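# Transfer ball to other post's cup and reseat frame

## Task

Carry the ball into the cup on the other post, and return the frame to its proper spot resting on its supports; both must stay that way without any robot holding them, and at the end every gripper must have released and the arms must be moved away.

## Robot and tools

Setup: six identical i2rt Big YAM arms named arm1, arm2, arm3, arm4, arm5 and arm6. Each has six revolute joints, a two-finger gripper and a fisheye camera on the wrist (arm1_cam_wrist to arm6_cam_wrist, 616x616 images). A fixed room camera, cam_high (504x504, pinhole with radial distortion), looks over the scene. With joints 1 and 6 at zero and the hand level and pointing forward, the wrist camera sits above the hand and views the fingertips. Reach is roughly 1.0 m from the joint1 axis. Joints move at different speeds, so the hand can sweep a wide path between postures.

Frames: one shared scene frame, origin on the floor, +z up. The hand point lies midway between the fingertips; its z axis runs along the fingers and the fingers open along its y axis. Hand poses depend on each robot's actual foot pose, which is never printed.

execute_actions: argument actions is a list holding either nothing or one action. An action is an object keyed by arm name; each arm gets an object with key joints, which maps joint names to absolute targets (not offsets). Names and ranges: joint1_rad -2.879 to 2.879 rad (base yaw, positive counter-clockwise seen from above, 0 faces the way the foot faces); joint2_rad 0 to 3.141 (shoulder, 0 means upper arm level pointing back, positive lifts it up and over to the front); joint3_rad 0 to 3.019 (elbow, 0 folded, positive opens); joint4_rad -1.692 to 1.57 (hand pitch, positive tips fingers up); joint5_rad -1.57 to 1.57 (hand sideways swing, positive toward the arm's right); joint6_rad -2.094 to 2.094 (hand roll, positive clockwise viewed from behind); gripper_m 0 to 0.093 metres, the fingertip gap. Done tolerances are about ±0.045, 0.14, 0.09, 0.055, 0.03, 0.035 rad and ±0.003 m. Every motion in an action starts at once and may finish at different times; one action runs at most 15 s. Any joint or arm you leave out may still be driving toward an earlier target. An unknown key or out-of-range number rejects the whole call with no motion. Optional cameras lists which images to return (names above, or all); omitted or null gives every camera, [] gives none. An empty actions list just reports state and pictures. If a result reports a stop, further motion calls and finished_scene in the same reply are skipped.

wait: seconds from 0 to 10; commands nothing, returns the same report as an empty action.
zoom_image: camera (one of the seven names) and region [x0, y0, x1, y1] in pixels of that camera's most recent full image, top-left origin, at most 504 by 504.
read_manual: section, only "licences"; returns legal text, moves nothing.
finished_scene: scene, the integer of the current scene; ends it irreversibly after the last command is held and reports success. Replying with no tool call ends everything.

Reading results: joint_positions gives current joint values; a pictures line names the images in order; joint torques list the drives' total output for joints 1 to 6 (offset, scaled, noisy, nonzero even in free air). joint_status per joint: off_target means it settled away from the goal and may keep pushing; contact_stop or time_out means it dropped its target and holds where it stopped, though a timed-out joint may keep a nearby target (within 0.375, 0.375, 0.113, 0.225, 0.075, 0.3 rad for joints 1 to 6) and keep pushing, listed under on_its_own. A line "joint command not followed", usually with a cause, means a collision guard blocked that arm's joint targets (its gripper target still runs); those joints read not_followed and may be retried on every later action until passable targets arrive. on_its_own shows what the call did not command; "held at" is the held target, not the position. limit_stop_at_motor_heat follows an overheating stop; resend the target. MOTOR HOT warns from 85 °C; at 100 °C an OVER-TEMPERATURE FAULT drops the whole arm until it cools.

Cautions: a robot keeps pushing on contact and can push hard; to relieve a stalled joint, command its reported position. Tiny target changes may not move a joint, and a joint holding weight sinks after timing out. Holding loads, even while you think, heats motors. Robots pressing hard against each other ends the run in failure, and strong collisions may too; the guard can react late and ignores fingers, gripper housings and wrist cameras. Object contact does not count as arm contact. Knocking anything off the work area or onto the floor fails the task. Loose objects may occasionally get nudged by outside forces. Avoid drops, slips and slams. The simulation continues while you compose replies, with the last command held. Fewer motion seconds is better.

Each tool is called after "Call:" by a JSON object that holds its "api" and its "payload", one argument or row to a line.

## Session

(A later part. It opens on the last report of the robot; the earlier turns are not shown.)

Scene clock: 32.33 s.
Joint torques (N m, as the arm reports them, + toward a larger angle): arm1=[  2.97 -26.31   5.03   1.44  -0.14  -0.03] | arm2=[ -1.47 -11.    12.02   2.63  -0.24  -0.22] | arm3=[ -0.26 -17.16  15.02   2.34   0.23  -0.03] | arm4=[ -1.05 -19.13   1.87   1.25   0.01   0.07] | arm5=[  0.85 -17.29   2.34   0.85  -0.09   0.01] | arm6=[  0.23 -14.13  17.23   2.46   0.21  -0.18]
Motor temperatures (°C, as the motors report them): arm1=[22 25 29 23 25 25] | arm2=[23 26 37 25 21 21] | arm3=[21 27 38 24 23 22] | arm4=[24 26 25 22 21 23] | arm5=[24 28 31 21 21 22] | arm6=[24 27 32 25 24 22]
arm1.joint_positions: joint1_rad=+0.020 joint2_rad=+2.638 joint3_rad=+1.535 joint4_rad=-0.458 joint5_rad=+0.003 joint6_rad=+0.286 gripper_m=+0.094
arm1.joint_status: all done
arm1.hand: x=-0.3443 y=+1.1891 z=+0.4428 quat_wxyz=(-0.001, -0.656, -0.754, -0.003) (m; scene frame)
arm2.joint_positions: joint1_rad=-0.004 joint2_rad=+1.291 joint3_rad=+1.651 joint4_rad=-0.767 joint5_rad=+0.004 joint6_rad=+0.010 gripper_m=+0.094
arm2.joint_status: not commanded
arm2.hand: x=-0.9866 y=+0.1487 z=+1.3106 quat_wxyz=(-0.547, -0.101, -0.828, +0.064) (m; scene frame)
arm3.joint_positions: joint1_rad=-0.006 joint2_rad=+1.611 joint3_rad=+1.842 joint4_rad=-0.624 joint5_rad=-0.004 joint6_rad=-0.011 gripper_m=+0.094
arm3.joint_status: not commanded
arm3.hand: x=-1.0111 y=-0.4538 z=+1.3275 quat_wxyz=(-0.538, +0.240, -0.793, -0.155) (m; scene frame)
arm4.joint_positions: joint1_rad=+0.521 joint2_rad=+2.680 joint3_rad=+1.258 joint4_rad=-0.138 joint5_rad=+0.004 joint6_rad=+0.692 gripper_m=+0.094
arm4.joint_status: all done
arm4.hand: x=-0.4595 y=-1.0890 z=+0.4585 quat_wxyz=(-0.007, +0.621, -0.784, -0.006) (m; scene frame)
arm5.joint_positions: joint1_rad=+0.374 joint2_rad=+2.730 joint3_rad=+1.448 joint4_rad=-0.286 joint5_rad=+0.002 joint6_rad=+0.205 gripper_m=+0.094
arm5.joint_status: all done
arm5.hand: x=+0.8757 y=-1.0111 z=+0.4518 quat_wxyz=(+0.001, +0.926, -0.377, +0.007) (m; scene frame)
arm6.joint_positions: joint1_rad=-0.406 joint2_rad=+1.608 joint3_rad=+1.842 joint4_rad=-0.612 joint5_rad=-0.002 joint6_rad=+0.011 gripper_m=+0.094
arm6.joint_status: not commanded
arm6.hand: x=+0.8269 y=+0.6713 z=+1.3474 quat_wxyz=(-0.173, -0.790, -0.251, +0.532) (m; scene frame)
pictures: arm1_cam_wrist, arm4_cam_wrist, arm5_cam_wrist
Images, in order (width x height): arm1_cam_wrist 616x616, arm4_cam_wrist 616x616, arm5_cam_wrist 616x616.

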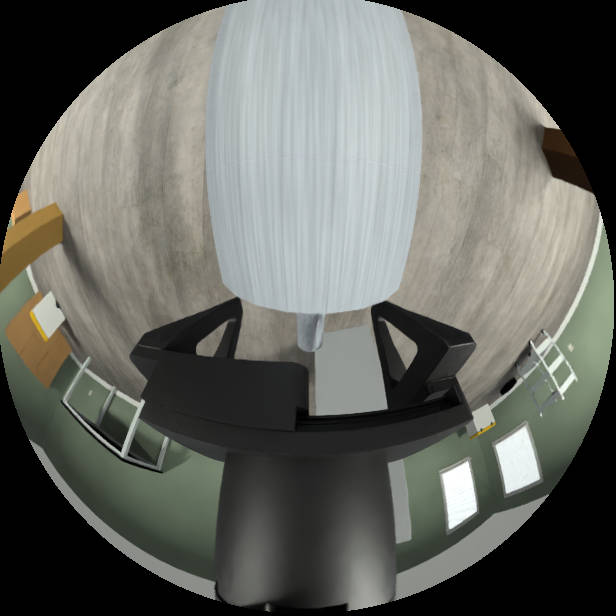

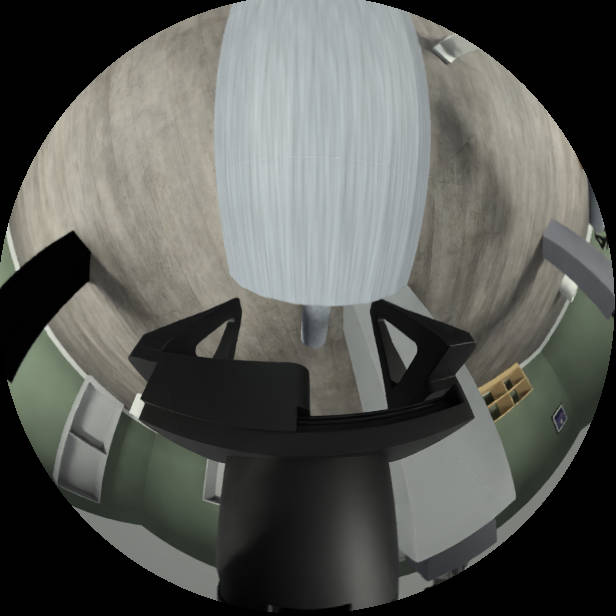

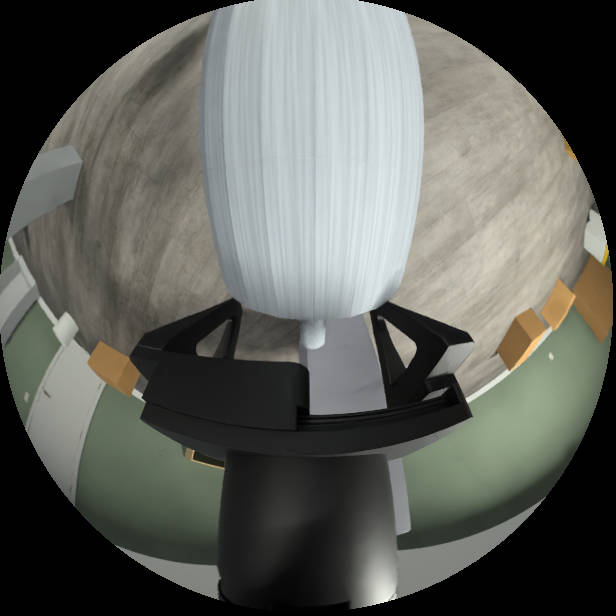

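Call:
{"api": "execute_actions", "payload": {
  "actions": [
    {"arm1":{"joints":{"joint4_rad":-0.485}},"arm4":{"joints":{"joint4_rad":-0.175}},"arm5":{"joints":{"joint4_rad":-0.31}}}
  ],
  "cameras": []
}}

Call:
{"api": "execute_actions", "payload": {
  "actions": [
    {"arm1":{"joints":{"gripper_m":0}},"arm4":{"joints":{"gripper_m":0}},"arm5":{"joints":{"gripper_m":0}}}
  ],
  "cameras": ["arm1_cam_wrist","arm4_cam_wrist","arm5_cam_wrist"]
}}

Scene clock: 35.30 s.
Joint torques (N m, as the arm reports them, + toward a larger angle): arm1=[  2.78 -25.75   5.    -0.17  -0.04  -0.01] | arm2=[ -1.38 -11.38  11.77   2.74  -0.24  -0.2 ] | arm3=[ -0.25 -17.12  15.02   2.34   0.22  -0.03] | arm4=[ -1.03 -18.99   1.9   -0.21   0.01   0.07] | arm5=[  0.47 -18.01   2.38  -0.6   -0.07   0.03] | arm6=[ -0.17 -14.59  17.14   2.43   0.19  -0.2 ]
Motor temperatures (°C, as the motors report them): arm1=[22 25 29 23 25 25] | arm2=[23 26 37 25 21 21] | arm3=[21 27 38 24 23 22] | arm4=[24 27 25 22 21 23] | arm5=[24 28 30 21 21 22] | arm6=[24 27 32 25 24 22]
arm1.joint_positions: joint1_rad=+0.020 joint2_rad=+2.638 joint3_rad=+1.535 joint4_rad=-0.469 joint5_rad=+0.003 joint6_rad=+0.286 gripper_m=+0.094
arm1.joint_status: all done
arm1.hand: x=-0.3455 y=+1.1918 z=+0.4429 quat_wxyz=(+0.004, -0.656, -0.754, -0.005) (m; scene frame)
arm2.joint_positions: joint1_rad=-0.004 joint2_rad=+1.291 joint3_rad=+1.651 joint4_rad=-0.767 joint5_rad=+0.004 joint6_rad=+0.010 gripper_m=+0.094
arm2.joint_status: not commanded
arm2.hand: x=-0.9866 y=+0.1487 z=+1.3106 quat_wxyz=(-0.547, -0.101, -0.828, +0.064) (m; scene frame)
arm3.joint_positions: joint1_rad=-0.006 joint2_rad=+1.611 joint3_rad=+1.842 joint4_rad=-0.624 joint5_rad=-0.004 joint6_rad=-0.011 gripper_m=+0.094
arm3.joint_status: not commanded
arm3.hand: x=-1.0111 y=-0.4538 z=+1.3275 quat_wxyz=(-0.538, +0.240, -0.793, -0.155) (m; scene frame)
arm4.joint_positions: joint1_rad=+0.521 joint2_rad=+2.680 joint3_rad=+1.258 joint4_rad=-0.158 joint5_rad=+0.004 joint6_rad=+0.692 gripper_m=+0.094
arm4.joint_status: all done
arm4.hand: x=-0.4573 y=-1.0935 z=+0.4585 quat_wxyz=(-0.005, +0.621, -0.784, +0.004) (m; scene frame)
arm5.joint_positions: joint1_rad=+0.374 joint2_rad=+2.730 joint3_rad=+1.448 joint4_rad=-0.295 joint5_rad=+0.002 joint6_rad=+0.205 gripper_m=+0.094
arm5.joint_status: all done
arm5.hand: x=+0.8774 y=-1.0122 z=+0.4518 quat_wxyz=(+0.001, +0.926, -0.377, +0.011) (m; scene frame)
arm6.joint_positions: joint1_rad=-0.406 joint2_rad=+1.608 joint3_rad=+1.842 joint4_rad=-0.612 joint5_rad=-0.002 joint6_rad=+0.011 gripper_m=+0.094
arm6.joint_status: not commanded
arm6.hand: x=+0.8269 y=+0.6713 z=+1.3474 quat_wxyz=(-0.173, -0.790, -0.251, +0.532) (m; scene frame)
pictures: none
No camera images: the call's "cameras" was empty. Leave "cameras" out to get every camera's image.

Scene clock: 36.03 s.
Joint torques (N m, as the arm reports them, + toward a larger angle): arm1=[  3.22 -25.61   5.    -0.01  -0.02  -0.04] | arm2=[ -1.42 -11.43  11.87   2.72  -0.24  -0.21] | arm3=[ -0.3  -17.11  15.02   2.34   0.23  -0.02] | arm4=[ -1.05 -19.13   1.87  -0.15   0.05   0.02] | arm5=[  0.69 -17.75   2.34  -0.69  -0.09   0.05] | arm6=[  0.09 -14.72  17.25   2.74   0.2   -0.13]
Motor temperatures (°C, as the motors report them): arm1=[22 25 29 23 25 25] | arm2=[23 26 37 25 21 21] | arm3=[21 27 38 24 23 22] | arm4=[24 27 25 22 21 23] | arm5=[24 28 30 21 21 22] | arm6=[24 27 32 25 24 22]
arm1.joint_positions: joint1_rad=+0.020 joint2_rad=+2.638 joint3_rad=+1.535 joint4_rad=-0.469 joint5_rad=+0.002 joint6_rad=+0.286 gripper_m=+0.019
arm1.joint_status: gripper_m off_target (ended at +0.019, target +0.000)
arm1.hand: x=-0.3454 y=+1.1919 z=+0.4429 quat_wxyz=(+0.004, -0.656, -0.754, -0.006) (m; scene frame)
arm2.joint_positions: joint1_rad=-0.004 joint2_rad=+1.291 joint3_rad=+1.651 joint4_rad=-0.767 joint5_rad=+0.004 joint6_rad=+0.010 gripper_m=+0.094
arm2.joint_status: not commanded
arm2.hand: x=-0.9866 y=+0.1487 z=+1.3106 quat_wxyz=(-0.547, -0.101, -0.828, +0.064) (m; scene frame)
arm3.joint_positions: joint1_rad=-0.006 joint2_rad=+1.611 joint3_rad=+1.842 joint4_rad=-0.624 joint5_rad=-0.004 joint6_rad=-0.011 gripper_m=+0.094
arm3.joint_status: not commanded
arm3.hand: x=-1.0111 y=-0.4538 z=+1.3275 quat_wxyz=(-0.538, +0.240, -0.793, -0.155) (m; scene frame)
arm4.joint_positions: joint1_rad=+0.520 joint2_rad=+2.680 joint3_rad=+1.257 joint4_rad=-0.161 joint5_rad=+0.003 joint6_rad=+0.699 gripper_m=+0.018
arm4.joint_status: gripper_m off_target (ended at +0.018, target +0.000)
arm4.hand: x=-0.4568 y=-1.0941 z=+0.4585 quat_wxyz=(-0.004, +0.618, -0.786, +0.006) (m; scene frame)
arm5.joint_positions: joint1_rad=+0.374 joint2_rad=+2.730 joint3_rad=+1.448 joint4_rad=-0.295 joint5_rad=+0.003 joint6_rad=+0.205 gripper_m=+0.018
arm5.joint_status: gripper_m off_target (ended at +0.018, target +0.000)
arm5.hand: x=+0.8777 y=-1.0121 z=+0.4518 quat_wxyz=(+0.001, +0.926, -0.377, +0.011) (m; scene frame)
arm6.joint_positions: joint1_rad=-0.406 joint2_rad=+1.608 joint3_rad=+1.842 joint4_rad=-0.612 joint5_rad=-0.002 joint6_rad=+0.011 gripper_m=+0.094
arm6.joint_status: not commanded
arm6.hand: x=+0.8269 y=+0.6713 z=+1.3474 quat_wxyz=(-0.173, -0.790, -0.251, +0.532) (m; scene frame)
pictures: arm1_cam_wrist, arm4_cam_wrist, arm5_cam_wrist
Images, in order (width x height): arm1_cam_wrist 616x616, arm4_cam_wrist 616x616, arm5_cam_wrist 616x616.

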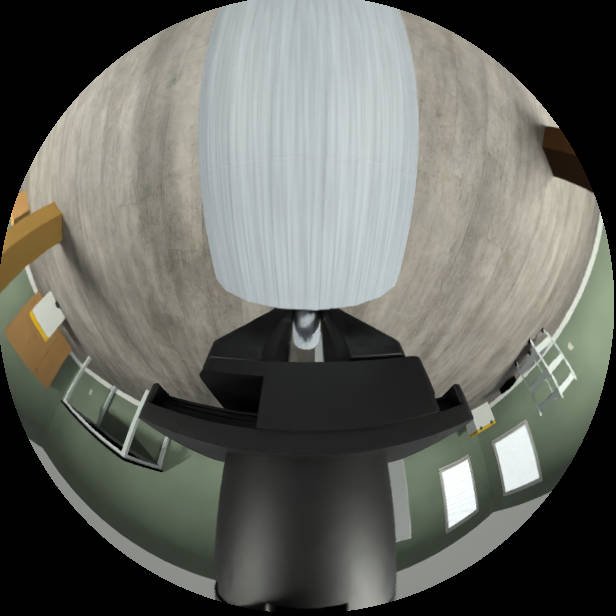

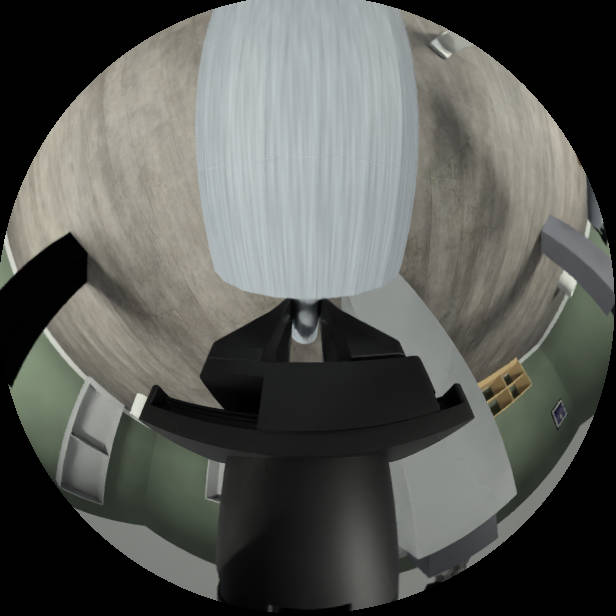

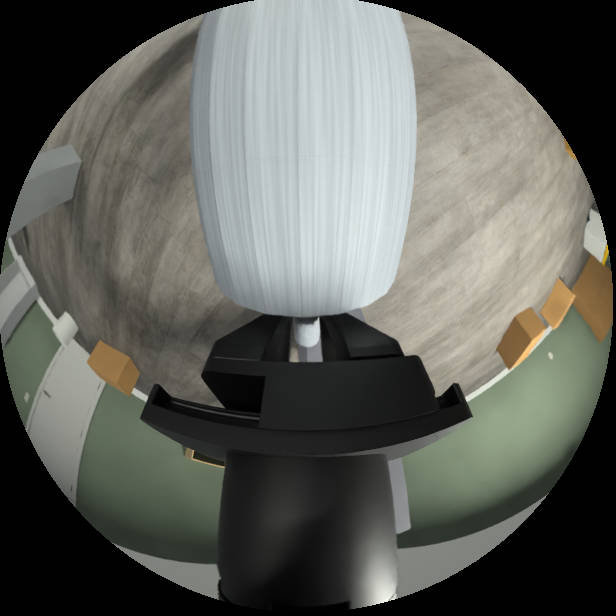

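Call:
{"api": "execute_actions", "payload": {
  "actions": [
    {"arm1":{"joints":{"joint2_rad":2.383,"joint3_rad":1.433,"joint4_rad":-0.586}},"arm4":{"joints":{"joint2_rad":2.395,"joint3_rad":1.108,"joint4_rad":-0.277}},"arm5":{"joints":{"joint2_rad":2.468,"joint3_rad":1.297,"joint4_rad":-0.393}},"arm6":{"joints":{"joint1_rad":-0.65,"joint5_rad":-0.45}}}
  ],
  "cameras": []
}}

Call:
{"api": "execute_actions", "payload": {
  "actions": [
    {"arm1":{"joints":{"joint1_rad":0.092,"joint2_rad":2.36,"joint3_rad":1.385,"joint4_rad":-0.542,"joint6_rad":0.36}},"arm4":{"joints":{"joint1_rad":0.439,"joint2_rad":2.415,"joint3_rad":1.16,"joint4_rad":-0.312,"joint6_rad":0.613}},"arm5":{"joints":{"joint1_rad":0.293,"joint3_rad":1.277,"joint4_rad":-0.362,"joint6_rad":0.119}}}
  ],
  "cameras": ["arm2_cam_wrist","arm6_cam_wrist","cam_high"]
}}

Call:
{"api": "zoom_image", "payload": {
  "camera": "cam_high",
  "region": [160, 180, 300, 320]
}}

Call:
{"api": "zoom_image", "payload": {
  "camera": "arm2_cam_wrist",
  "region": [240, 170, 360, 290]
}}

Call:
{"api": "zoom_image", "payload": {
  "camera": "arm6_cam_wrist",
  "region": [230, 160, 390, 320]
}}

Scene clock: 49.80 s.
Joint torques (N m, as the arm reports them, + toward a larger angle): arm1=[  3.15 -26.78   5.49   0.36  -0.01  -0.05] | arm2=[ -1.46 -10.98  11.87   2.72  -0.23  -0.19] | arm3=[ -0.29 -17.07  15.03   2.35   0.22  -0.03] | arm4=[ -0.73 -20.55   3.01  -0.07   0.18   0.01] | arm5=[  1.05 -19.39   2.58  -0.56  -0.14   0.06] | arm6=[  0.07 -13.82  17.35   2.49  -0.17  -0.16]
Motor temperatures (°C, as the motors report them): arm1=[22 25 28 23 25 25] | arm2=[23 26 38 25 21 21] | arm3=[21 27 40 24 23 22] | arm4=[24 27 25 22 21 23] | arm5=[24 29 30 21 21 22] | arm6=[24 27 33 25 24 22]
arm1.joint_positions: joint1_rad=+0.020 joint2_rad=+2.415 joint3_rad=+1.416 joint4_rad=-0.580 joint5_rad=+0.001 joint6_rad=+0.287 gripper_m=+0.019
arm1.joint_status: all done
arm1.hand: x=-0.3465 y=+1.1937 z=+0.5402 quat_wxyz=(+0.007, -0.656, -0.754, -0.008) (m; scene frame)
arm2.joint_positions: joint1_rad=-0.004 joint2_rad=+1.291 joint3_rad=+1.651 joint4_rad=-0.767 joint5_rad=+0.004 joint6_rad=+0.010 gripper_m=+0.094
arm2.joint_status: not commanded
arm2.hand: x=-0.9866 y=+0.1487 z=+1.3106 quat_wxyz=(-0.547, -0.101, -0.828, +0.064) (m; scene frame)
arm3.joint_positions: joint1_rad=-0.006 joint2_rad=+1.611 joint3_rad=+1.842 joint4_rad=-0.624 joint5_rad=-0.004 joint6_rad=-0.011 gripper_m=+0.094
arm3.joint_status: not commanded
arm3.hand: x=-1.0111 y=-0.4538 z=+1.3275 quat_wxyz=(-0.538, +0.240, -0.793, -0.155) (m; scene frame)
arm4.joint_positions: joint1_rad=+0.515 joint2_rad=+2.418 joint3_rad=+1.104 joint4_rad=-0.265 joint5_rad=+0.001 joint6_rad=+0.699 gripper_m=+0.018
arm4.joint_status: all done
arm4.hand: x=-0.4564 y=-1.0927 z=+0.5589 quat_wxyz=(-0.003, +0.616, -0.787, +0.003) (m; scene frame)
arm5.joint_positions: joint1_rad=+0.369 joint2_rad=+2.490 joint3_rad=+1.297 joint4_rad=-0.382 joint5_rad=+0.004 joint6_rad=+0.200 gripper_m=+0.018
arm5.joint_status: all done
arm5.hand: x=+0.8770 y=-1.0085 z=+0.5494 quat_wxyz=(+0.000, +0.926, -0.377, +0.010) (m; scene frame)
arm6.joint_positions: joint1_rad=-0.651 joint2_rad=+1.608 joint3_rad=+1.842 joint4_rad=-0.612 joint5_rad=-0.446 joint6_rad=+0.011 gripper_m=+0.094
arm6.joint_status: all done
arm6.hand: x=+0.7860 y=+0.7599 z=+1.3542 quat_wxyz=(-0.282, -0.772, -0.270, +0.501) (m; scene frame)
pictures: none
No camera images: the call's "cameras" was empty. Leave "cameras" out to get every camera's image.

Scene clock: 50.73 s.
Joint torques (N m, as the arm reports them, + toward a larger angle): arm1=[  3.   -28.97   4.63   0.75  -0.09  -0.11] | arm2=[ -1.37 -11.26  11.81   2.78  -0.22  -0.19] | arm3=[ -0.24 -17.11  15.02   2.34   0.23  -0.02] | arm4=[  0.05 -19.83   3.79  -0.4   -0.05  -0.03] | arm5=[  1.44 -19.36   2.1    0.31  -0.1    0.04] | arm6=[ -0.57 -14.46  17.03   2.51  -0.14  -0.16]
Motor temperatures (°C, as the motors report them): arm1=[22 26 28 23 25 25] | arm2=[23 26 38 25 21 21] | arm3=[21 27 40 24 23 22] | arm4=[24 27 25 22 21 23] | arm5=[24 29 30 21 21 22] | arm6=[24 27 33 25 24 22]
arm1.joint_positions: joint1_rad=+0.093 joint2_rad=+2.414 joint3_rad=+1.378 joint4_rad=-0.545 joint5_rad=+0.003 joint6_rad=+0.357 gripper_m=+0.019
arm1.joint_status: all done
arm1.hand: x=-0.3167 y=+1.2229 z=+0.5338 quat_wxyz=(+0.008, -0.655, -0.755, -0.007) (m; scene frame)
arm2.joint_positions: joint1_rad=-0.004 joint2_rad=+1.291 joint3_rad=+1.651 joint4_rad=-0.767 joint5_rad=+0.004 joint6_rad=+0.010 gripper_m=+0.094
arm2.joint_status: not commanded
arm2.hand: x=-0.9866 y=+0.1487 z=+1.3106 quat_wxyz=(-0.547, -0.101, -0.828, +0.064) (m; scene frame)
arm3.joint_positions: joint1_rad=-0.006 joint2_rad=+1.611 joint3_rad=+1.842 joint4_rad=-0.624 joint5_rad=-0.004 joint6_rad=-0.011 gripper_m=+0.094
arm3.joint_status: not commanded
arm3.hand: x=-1.0111 y=-0.4538 z=+1.3275 quat_wxyz=(-0.538, +0.240, -0.793, -0.155) (m; scene frame)
arm4.joint_positions: joint1_rad=+0.429 joint2_rad=+2.430 joint3_rad=+1.148 joint4_rad=-0.290 joint5_rad=+0.005 joint6_rad=+0.618 gripper_m=+0.018
arm4.joint_status: all done
arm4.hand: x=-0.4259 y=-1.0624 z=+0.5583 quat_wxyz=(-0.006, +0.614, -0.789, +0.001) (m; scene frame)
arm5.joint_positions: joint1_rad=+0.286 joint2_rad=+2.490 joint3_rad=+1.281 joint4_rad=-0.369 joint5_rad=+0.002 joint6_rad=+0.115 gripper_m=+0.018
arm5.joint_status: all done
arm5.hand: x=+0.9062 y=-0.9785 z=+0.5473 quat_wxyz=(+0.002, +0.926, -0.376, +0.012) (m; scene frame)
arm6.joint_positions: joint1_rad=-0.651 joint2_rad=+1.608 joint3_rad=+1.842 joint4_rad=-0.612 joint5_rad=-0.446 joint6_rad=+0.011 gripper_m=+0.094
arm6.joint_status: not commanded
arm6.hand: x=+0.7860 y=+0.7599 z=+1.3542 quat_wxyz=(-0.282, -0.772, -0.270, +0.501) (m; scene frame)
pictures: arm2_cam_wrist, arm6_cam_wrist, cam_high
Images, in order (width x height): arm2_cam_wrist 616x616, arm6_cam_wrist 616x616, cam_high 504x504.

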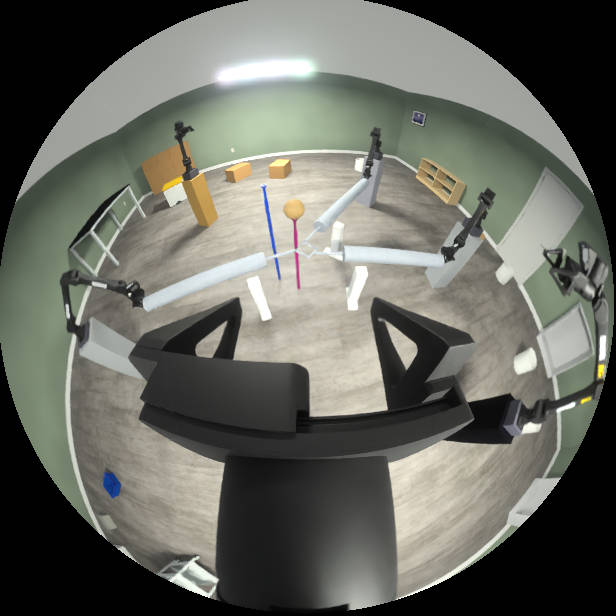

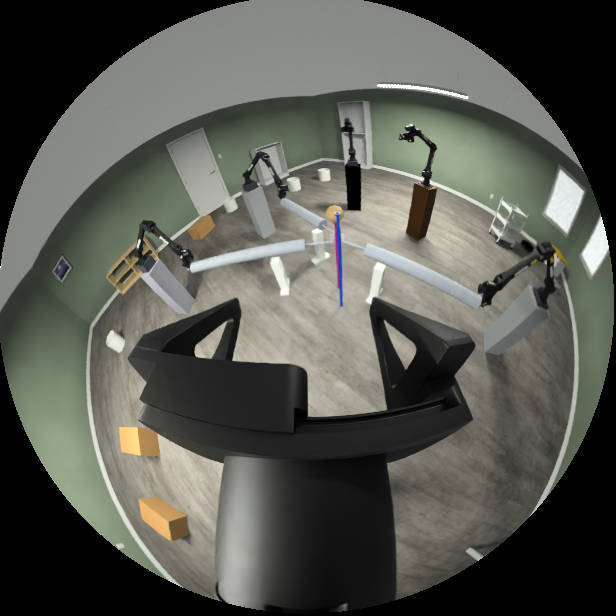

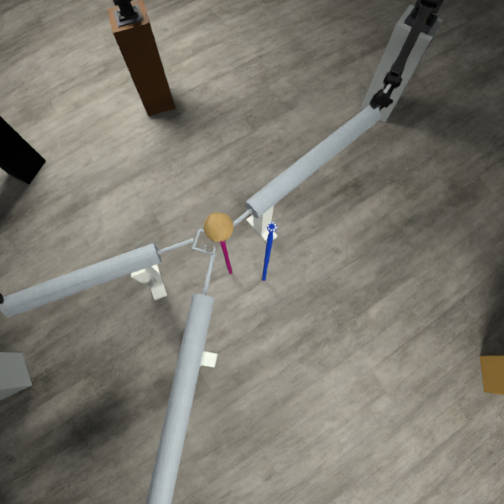

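Region (160, 180, 300, 320) of cam_high's 504x504 image, scaled by 3.600, with more detail than that image has.

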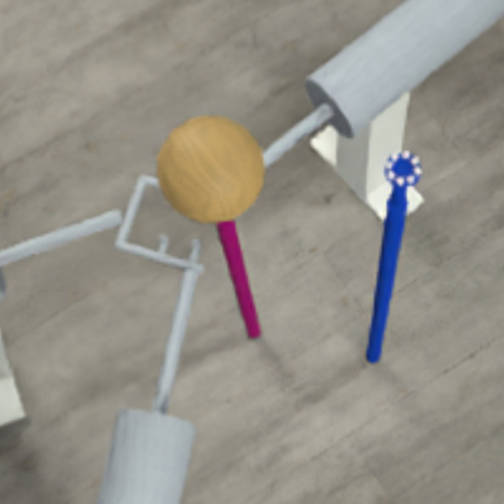

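Region (240, 170, 360, 290) of arm2_cam_wrist's 616x616 image, scaled by 4.200, with more detail than that image has.

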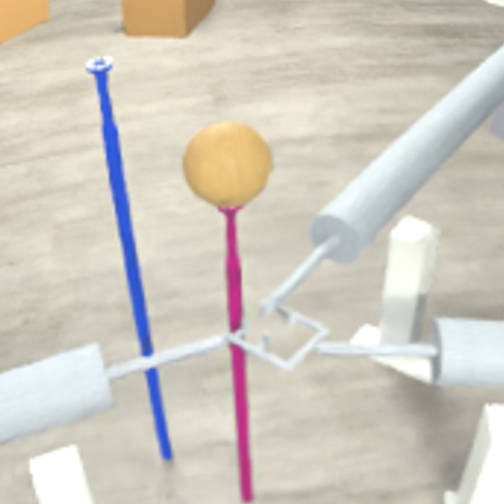

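Region (230, 160, 390, 320) of arm6_cam_wrist's 616x616 image, scaled by 3.150, with more detail than that image has.

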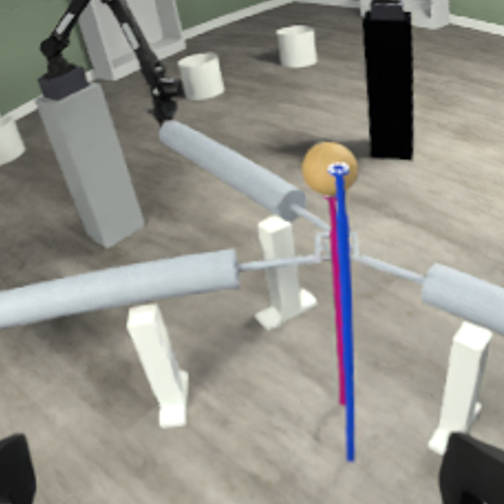

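Call:
{"api": "execute_actions", "payload": {
  "actions": [],
  "cameras": ["cam_high","arm2_cam_wrist","arm6_cam_wrist"]
}}

Scene clock: 60.67 s.
Joint torques (N m, as the arm reports them, + toward a larger angle): arm1=[  2.63 -28.58   4.75   0.72  -0.08  -0.15] | arm2=[ -1.39 -11.32  11.81   2.63  -0.23  -0.19] | arm3=[ -0.25 -17.12  15.02   2.34   0.23  -0.03] | arm4=[  0.2  -19.79   3.81  -0.42  -0.05  -0.03] | arm5=[  1.19 -19.36   1.98   0.24  -0.04   0.  ] | arm6=[  0.03 -14.88  17.19   2.27  -0.07  -0.13]
Motor temperatures (°C, as the motors report them): arm1=[22 26 28 23 25 25] | arm2=[23 26 38 25 21 21] | arm3=[21 27 40 24 23 22] | arm4=[24 27 25 22 21 23] | arm5=[24 29 30 21 21 22] | arm6=[24 27 33 25 24 22]
arm1.joint_positions: joint1_rad=+0.093 joint2_rad=+2.414 joint3_rad=+1.378 joint4_rad=-0.545 joint5_rad=+0.003 joint6_rad=+0.357 gripper_m=+0.019
arm1.joint_status: all done
arm1.hand: x=-0.3167 y=+1.2229 z=+0.5338 quat_wxyz=(+0.008, -0.655, -0.755, -0.007) (m; scene frame)
arm2.joint_positions: joint1_rad=-0.004 joint2_rad=+1.291 joint3_rad=+1.651 joint4_rad=-0.767 joint5_rad=+0.004 joint6_rad=+0.010 gripper_m=+0.094
arm2.joint_status: not commanded
arm2.hand: x=-0.9866 y=+0.1487 z=+1.3106 quat_wxyz=(-0.547, -0.101, -0.828, +0.064) (m; scene frame)
arm3.joint_positions: joint1_rad=-0.006 joint2_rad=+1.611 joint3_rad=+1.842 joint4_rad=-0.624 joint5_rad=-0.004 joint6_rad=-0.011 gripper_m=+0.094
arm3.joint_status: not commanded
arm3.hand: x=-1.0111 y=-0.4538 z=+1.3275 quat_wxyz=(-0.538, +0.240, -0.793, -0.155) (m; scene frame)
arm4.joint_positions: joint1_rad=+0.429 joint2_rad=+2.430 joint3_rad=+1.148 joint4_rad=-0.290 joint5_rad=+0.005 joint6_rad=+0.618 gripper_m=+0.018
arm4.joint_status: all done
arm4.hand: x=-0.4259 y=-1.0624 z=+0.5583 quat_wxyz=(-0.006, +0.614, -0.789, +0.001) (m; scene frame)
arm5.joint_positions: joint1_rad=+0.286 joint2_rad=+2.490 joint3_rad=+1.281 joint4_rad=-0.369 joint5_rad=+0.002 joint6_rad=+0.115 gripper_m=+0.018
arm5.joint_status: all done
arm5.hand: x=+0.9062 y=-0.9785 z=+0.5473 quat_wxyz=(+0.002, +0.926, -0.376, +0.012) (m; scene frame)
arm6.joint_positions: joint1_rad=-0.651 joint2_rad=+1.608 joint3_rad=+1.842 joint4_rad=-0.612 joint5_rad=-0.446 joint6_rad=+0.011 gripper_m=+0.094
arm6.joint_status: not commanded
arm6.hand: x=+0.7860 y=+0.7599 z=+1.3542 quat_wxyz=(-0.282, -0.772, -0.270, +0.501) (m; scene frame)
pictures: arm2_cam_wrist, arm6_cam_wrist, cam_high
Images, in order (width x height): arm2_cam_wrist 616x616, arm6_cam_wrist 616x616, cam_high 504x504.

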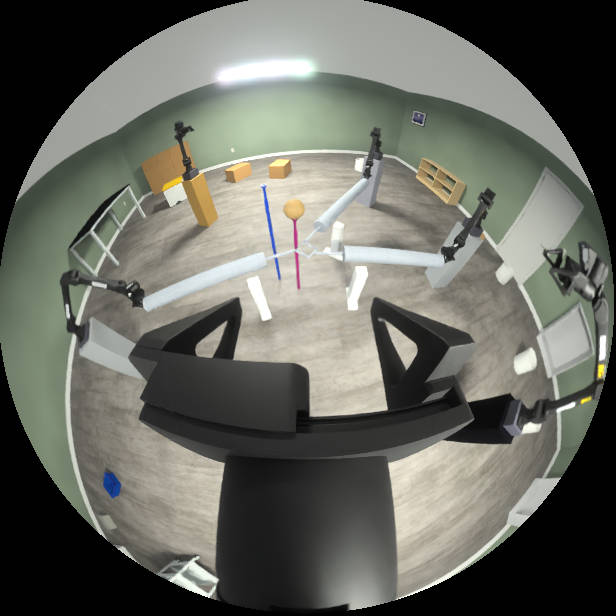

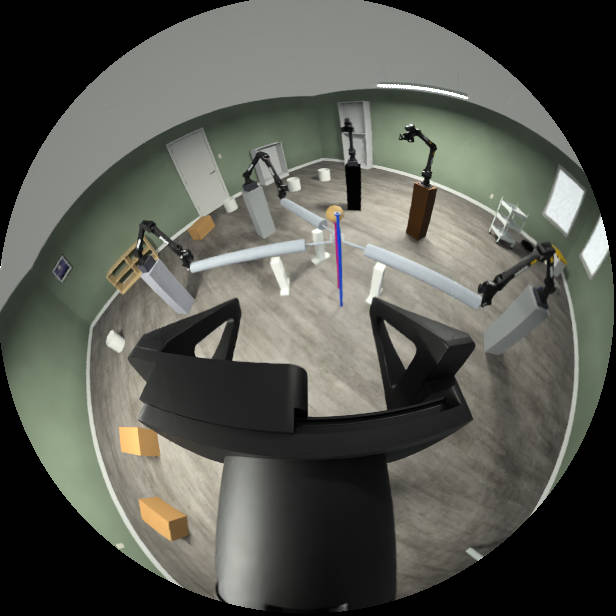

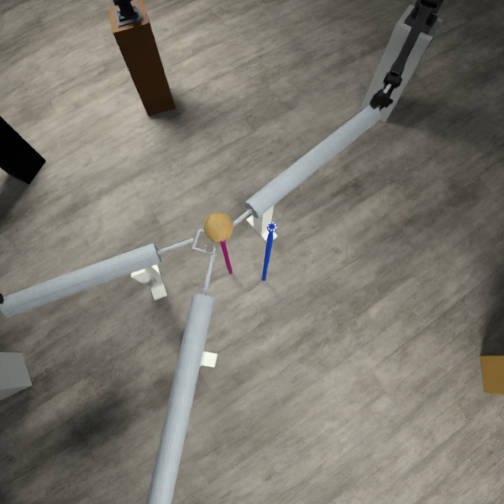

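Call:
{"api": "execute_actions", "payload": {
  "actions": [
    {"arm1":{"joints":{"joint1_rad":0.185,"joint2_rad":2.34,"joint3_rad":1.345,"joint4_rad":-0.515,"joint6_rad":0.454}},"arm4":{"joints":{"joint1_rad":0.342,"joint2_rad":2.43,"joint3_rad":1.255,"joint4_rad":-0.37,"joint6_rad":0.518}},"arm5":{"joints":{"joint1_rad":0.185,"joint2_rad":2.455,"joint3_rad":1.28,"joint4_rad":-0.366,"joint6_rad":0.013}}}
  ],
  "cameras": ["cam_high","arm2_cam_wrist","arm6_cam_wrist","arm3_cam_wrist"]
}}

Call:
{"api": "zoom_image", "payload": {
  "camera": "arm2_cam_wrist",
  "region": [250,180,350,280]
}}

Call:
{"api": "zoom_image", "payload": {
  "camera": "arm6_cam_wrist",
  "region": [300,190,380,270]
}}

Scene clock: 68.10 s.
Joint torques (N m, as the arm reports them, + toward a larger angle): arm1=[  1.81 -28.52   4.78   0.47  -0.07  -0.07] | arm2=[ -1.54 -10.75  11.74   2.6   -0.23  -0.2 ] | arm3=[ -0.27 -17.15  15.02   2.34   0.22  -0.03] | arm4=[  0.45 -21.06   5.35  -0.03  -0.04  -0.06] | arm5=[  0.56 -19.3    2.89   0.15  -0.03   0.  ] | arm6=[ -0.32 -14.21  17.21   2.55  -0.17  -0.21]
Motor temperatures (°C, as the motors report them): arm1=[22 26 28 23 25 25] | arm2=[23 26 39 25 21 21] | arm3=[21 28 41 24 23 22] | arm4=[24 28 25 22 21 23] | arm5=[24 30 30 21 21 22] | arm6=[24 27 34 25 24 22]
arm1.joint_positions: joint1_rad=+0.183 joint2_rad=+2.394 joint3_rad=+1.334 joint4_rad=-0.517 joint5_rad=+0.002 joint6_rad=+0.449 gripper_m=+0.019
arm1.joint_status: all done
arm1.hand: x=-0.2811 y=+1.2573 z=+0.5361 quat_wxyz=(+0.006, -0.656, -0.755, -0.006) (m; scene frame)
arm2.joint_positions: joint1_rad=-0.004 joint2_rad=+1.291 joint3_rad=+1.651 joint4_rad=-0.767 joint5_rad=+0.004 joint6_rad=+0.010 gripper_m=+0.094
arm2.joint_status: not commanded
arm2.hand: x=-0.9866 y=+0.1487 z=+1.3106 quat_wxyz=(-0.547, -0.101, -0.828, +0.064) (m; scene frame)
arm3.joint_positions: joint1_rad=-0.006 joint2_rad=+1.611 joint3_rad=+1.842 joint4_rad=-0.624 joint5_rad=-0.004 joint6_rad=-0.011 gripper_m=+0.094
arm3.joint_status: not commanded
arm3.hand: x=-1.0111 y=-0.4538 z=+1.3275 quat_wxyz=(-0.538, +0.240, -0.793, -0.155) (m; scene frame)
arm4.joint_positions: joint1_rad=+0.328 joint2_rad=+2.451 joint3_rad=+1.227 joint4_rad=-0.358 joint5_rad=+0.005 joint6_rad=+0.525 gripper_m=+0.018
arm4.joint_status: all done
arm4.hand: x=-0.3880 y=-1.0261 z=+0.5588 quat_wxyz=(-0.004, +0.611, -0.792, +0.005) (m; scene frame)
arm5.joint_positions: joint1_rad=+0.182 joint2_rad=+2.489 joint3_rad=+1.273 joint4_rad=-0.369 joint5_rad=+0.001 joint6_rad=+0.011 gripper_m=+0.018
arm5.joint_status: all done
arm5.hand: x=+0.9428 y=-0.9425 z=+0.5467 quat_wxyz=(+0.004, +0.926, -0.376, +0.014) (m; scene frame)
arm6.joint_positions: joint1_rad=-0.651 joint2_rad=+1.608 joint3_rad=+1.842 joint4_rad=-0.612 joint5_rad=-0.446 joint6_rad=+0.011 gripper_m=+0.094
arm6.joint_status: not commanded
arm6.hand: x=+0.7860 y=+0.7599 z=+1.3542 quat_wxyz=(-0.282, -0.772, -0.270, +0.501) (m; scene frame)
pictures: arm2_cam_wrist, arm3_cam_wrist, arm6_cam_wrist, cam_high
Images, in order (width x height): arm2_cam_wrist 616x616, arm3_cam_wrist 616x616, arm6_cam_wrist 616x616, cam_high 504x504.

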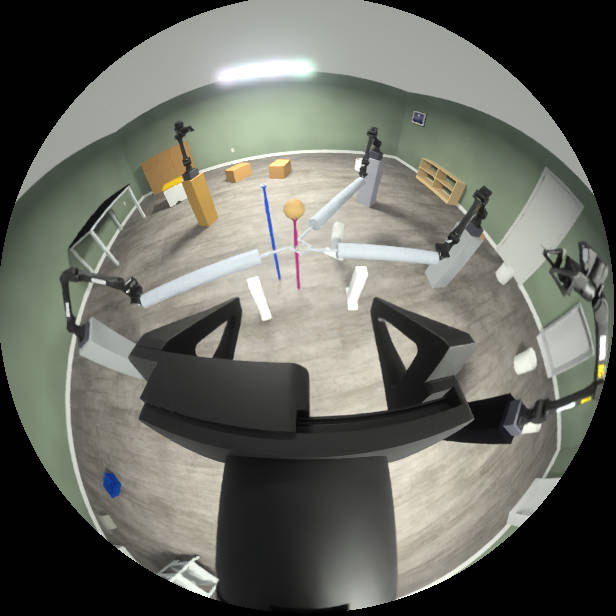

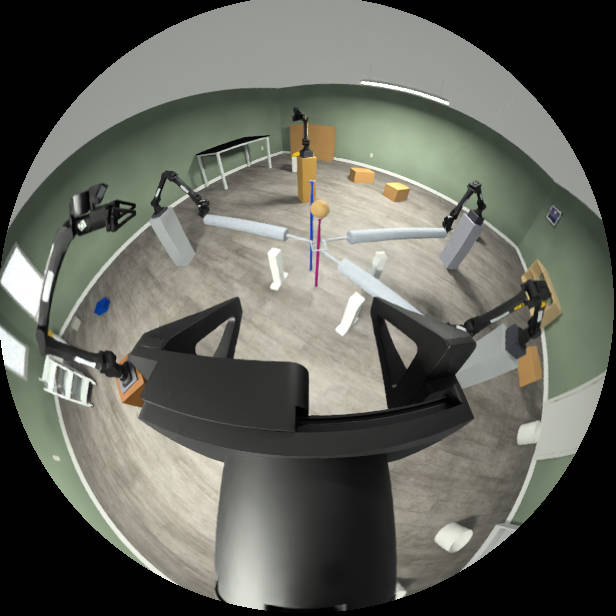

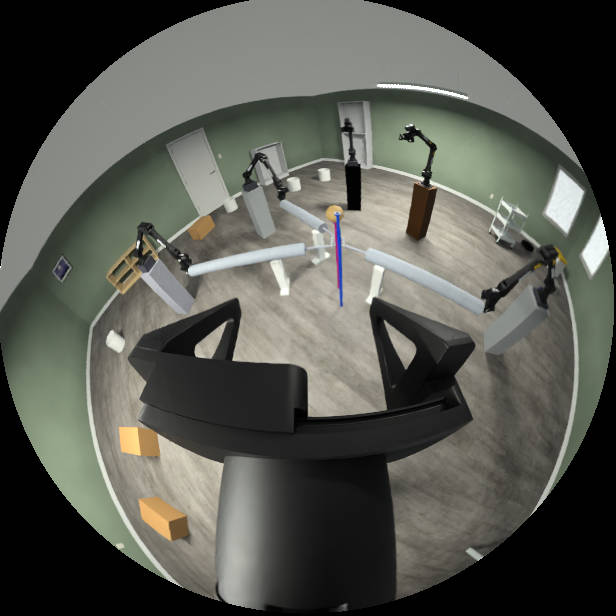

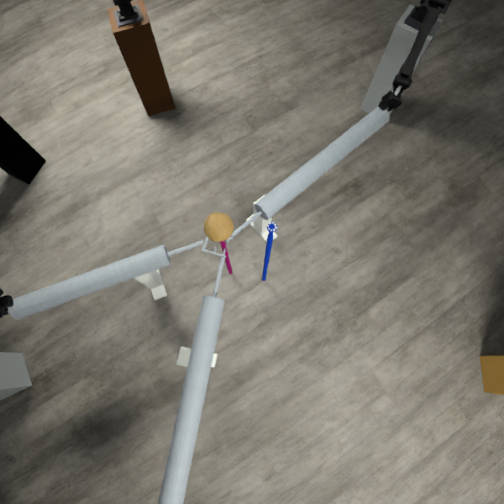

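Region (250, 180, 350, 280) of arm2_cam_wrist's 616x616 image, scaled by 5.040, with more detail than that image has.

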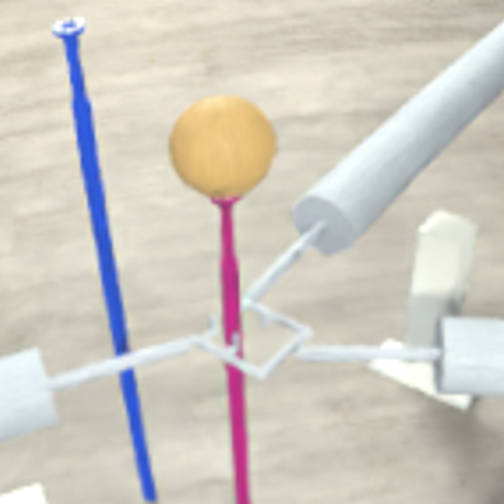

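Region (300, 190, 380, 270) of arm6_cam_wrist's 616x616 image, scaled by 6.300, with more detail than that image has.

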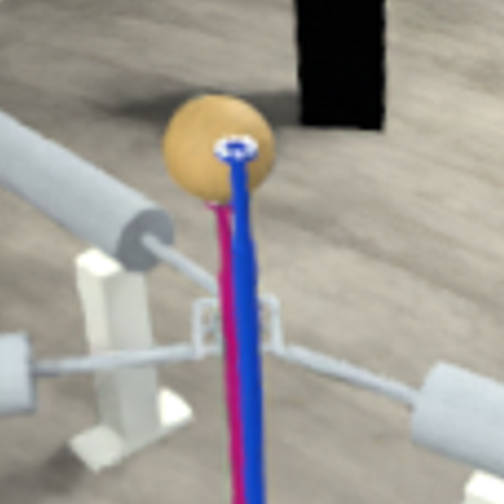

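Call:
{"api": "zoom_image", "payload": {
  "camera": "arm3_cam_wrist",
  "region": [280,190,360,270]
}}

Region (280, 190, 360, 270) of arm3_cam_wrist's 616x616 image, scaled by 6.300, with more detail than that image has.

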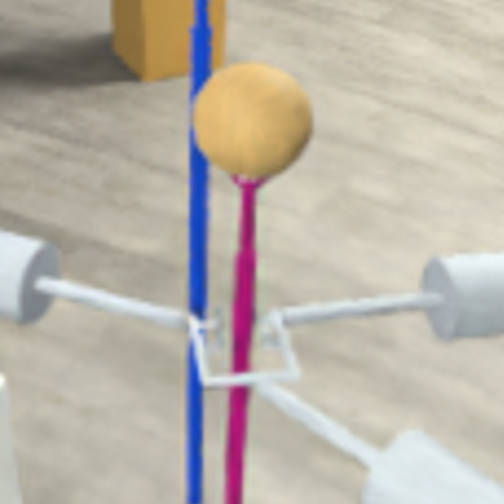

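Call:
{"api": "execute_actions", "payload": {
  "actions": [
    {"arm1":{"joints":{"joint1_rad":0.215,"joint2_rad":2.125,"joint3_rad":1.31,"joint4_rad":-0.708,"joint6_rad":0.483}},"arm4":{"joints":{"joint1_rad":0.315,"joint2_rad":2.185,"joint3_rad":1.17,"joint4_rad":-0.534,"joint6_rad":0.485}},"arm5":{"joints":{"joint1_rad":0.156,"joint2_rad":2.2,"joint3_rad":1.17,"joint4_rad":-0.515,"joint6_rad":-0.016}}}
  ],
  "cameras": ["arm2_cam_wrist","arm6_cam_wrist","arm3_cam_wrist"]
}}

Call:
{"api": "zoom_image", "payload": {
  "camera": "arm2_cam_wrist",
  "region": [250,180,350,280]
}}

Call:
{"api": "zoom_image", "payload": {
  "camera": "arm6_cam_wrist",
  "region": [300,190,380,270]
}}

Call:
{"api": "zoom_image", "payload": {
  "camera": "arm3_cam_wrist",
  "region": [280,190,360,270]
}}

Scene clock: 77.43 s.
Joint torques (N m, as the arm reports them, + toward a larger angle): arm1=[  2.1  -26.28   6.99   0.74   0.02  -0.1 ] | arm2=[ -1.59 -11.05  11.86   2.64  -0.23  -0.2 ] | arm3=[ -0.24 -17.11  15.02   2.35   0.23  -0.03] | arm4=[ -0.17 -20.25   5.61   0.1    0.02  -0.1 ] | arm5=[  0.12 -18.36   3.68  -0.31  -0.06  -0.1 ] | arm6=[ -0.3  -13.74  17.19   2.59  -0.14  -0.17]
Motor temperatures (°C, as the motors report them): arm1=[22 27 28 23 25 25] | arm2=[23 26 39 25 21 21] | arm3=[21 28 41 24 23 22] | arm4=[24 28 25 22 21 23] | arm5=[24 30 30 21 21 22] | arm6=[24 27 34 25 24 22]
arm1.joint_positions: joint1_rad=+0.216 joint2_rad=+2.157 joint3_rad=+1.282 joint4_rad=-0.710 joint5_rad=+0.001 joint6_rad=+0.482 gripper_m=+0.019
arm1.joint_status: all done
arm1.hand: x=-0.2677 y=+1.2669 z=+0.6469 quat_wxyz=(+0.009, -0.656, -0.755, -0.007) (m; scene frame)
arm2.joint_positions: joint1_rad=-0.004 joint2_rad=+1.291 joint3_rad=+1.651 joint4_rad=-0.767 joint5_rad=+0.004 joint6_rad=+0.010 gripper_m=+0.094
arm2.joint_status: not commanded
arm2.hand: x=-0.9866 y=+0.1487 z=+1.3106 quat_wxyz=(-0.547, -0.101, -0.828, +0.064) (m; scene frame)
arm3.joint_positions: joint1_rad=-0.006 joint2_rad=+1.611 joint3_rad=+1.842 joint4_rad=-0.624 joint5_rad=-0.004 joint6_rad=-0.011 gripper_m=+0.094
arm3.joint_status: not commanded
arm3.hand: x=-1.0111 y=-0.4538 z=+1.3275 quat_wxyz=(-0.538, +0.240, -0.793, -0.155) (m; scene frame)
arm4.joint_positions: joint1_rad=+0.310 joint2_rad=+2.205 joint3_rad=+1.158 joint4_rad=-0.524 joint5_rad=+0.004 joint6_rad=+0.497 gripper_m=+0.018
arm4.joint_status: all done
arm4.hand: x=-0.3821 y=-1.0170 z=+0.6632 quat_wxyz=(-0.006, +0.615, -0.789, +0.000) (m; scene frame)
arm5.joint_positions: joint1_rad=+0.165 joint2_rad=+2.225 joint3_rad=+1.165 joint4_rad=-0.510 joint5_rad=+0.001 joint6_rad=-0.011 gripper_m=+0.018
arm5.joint_status: all done
arm5.hand: x=+0.9477 y=-0.9354 z=+0.6549 quat_wxyz=(+0.001, +0.927, -0.374, +0.008) (m; scene frame)
arm6.joint_positions: joint1_rad=-0.651 joint2_rad=+1.608 joint3_rad=+1.842 joint4_rad=-0.612 joint5_rad=-0.446 joint6_rad=+0.011 gripper_m=+0.094
arm6.joint_status: not commanded
arm6.hand: x=+0.7860 y=+0.7599 z=+1.3542 quat_wxyz=(-0.282, -0.772, -0.270, +0.501) (m; scene frame)
pictures: arm2_cam_wrist, arm3_cam_wrist, arm6_cam_wrist
Images, in order (width x height): arm2_cam_wrist 616x616, arm3_cam_wrist 616x616, arm6_cam_wrist 616x616.

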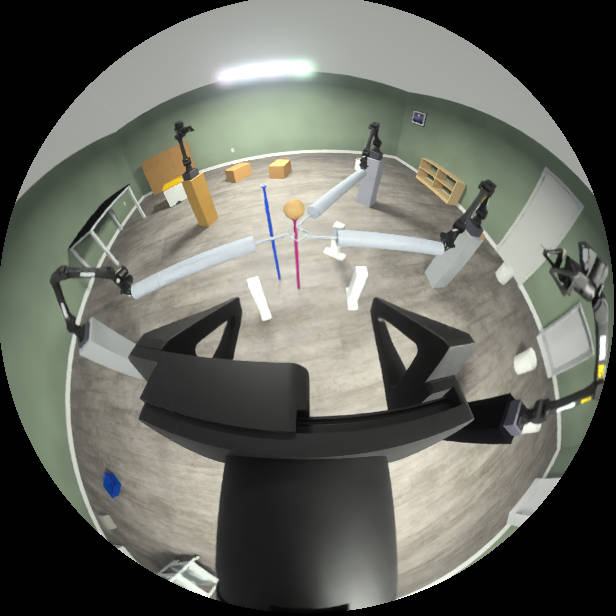

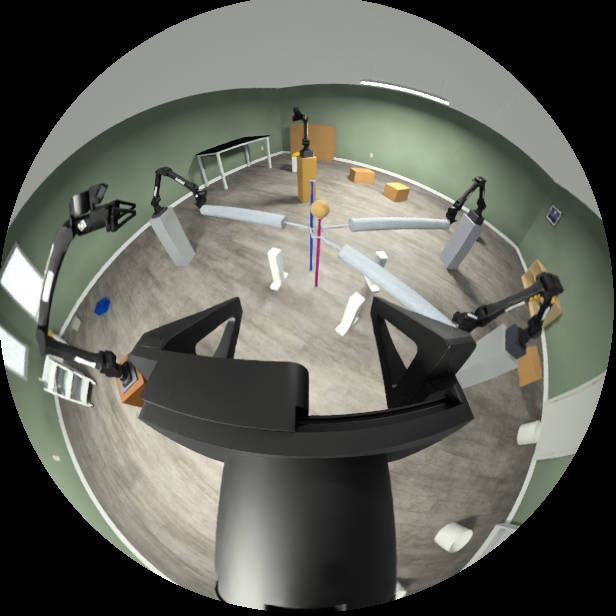

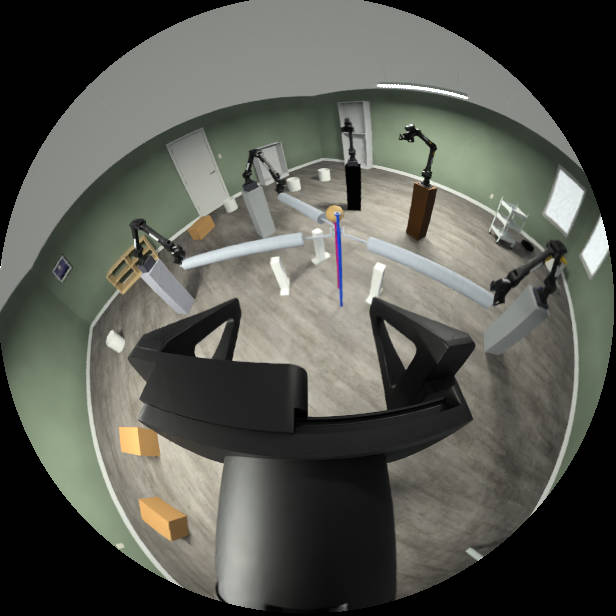

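Region (250, 180, 350, 280) of arm2_cam_wrist's 616x616 image, scaled by 5.040, with more detail than that image has.

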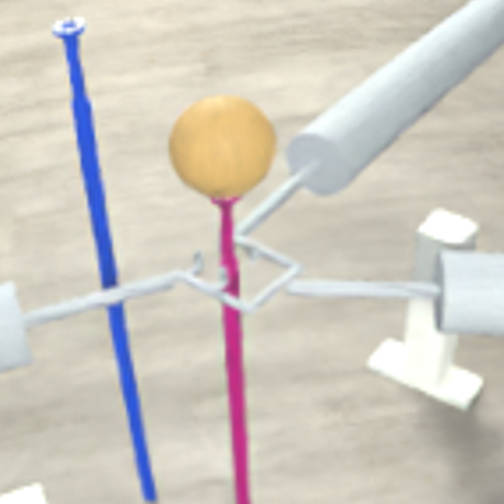

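Region (300, 190, 380, 270) of arm6_cam_wrist's 616x616 image, scaled by 6.300, with more detail than that image has.

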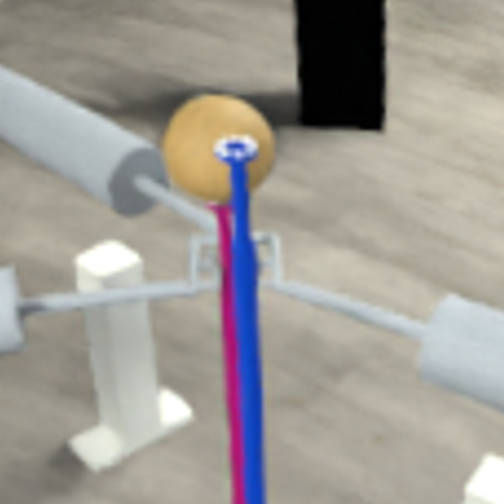

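Region (280, 190, 360, 270) of arm3_cam_wrist's 616x616 image, scaled by 6.300, with more detail than that image has.

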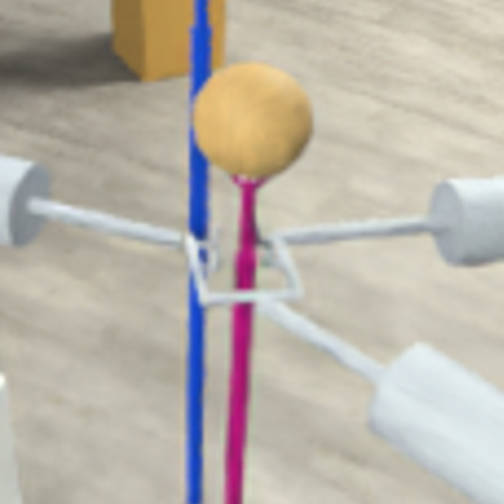

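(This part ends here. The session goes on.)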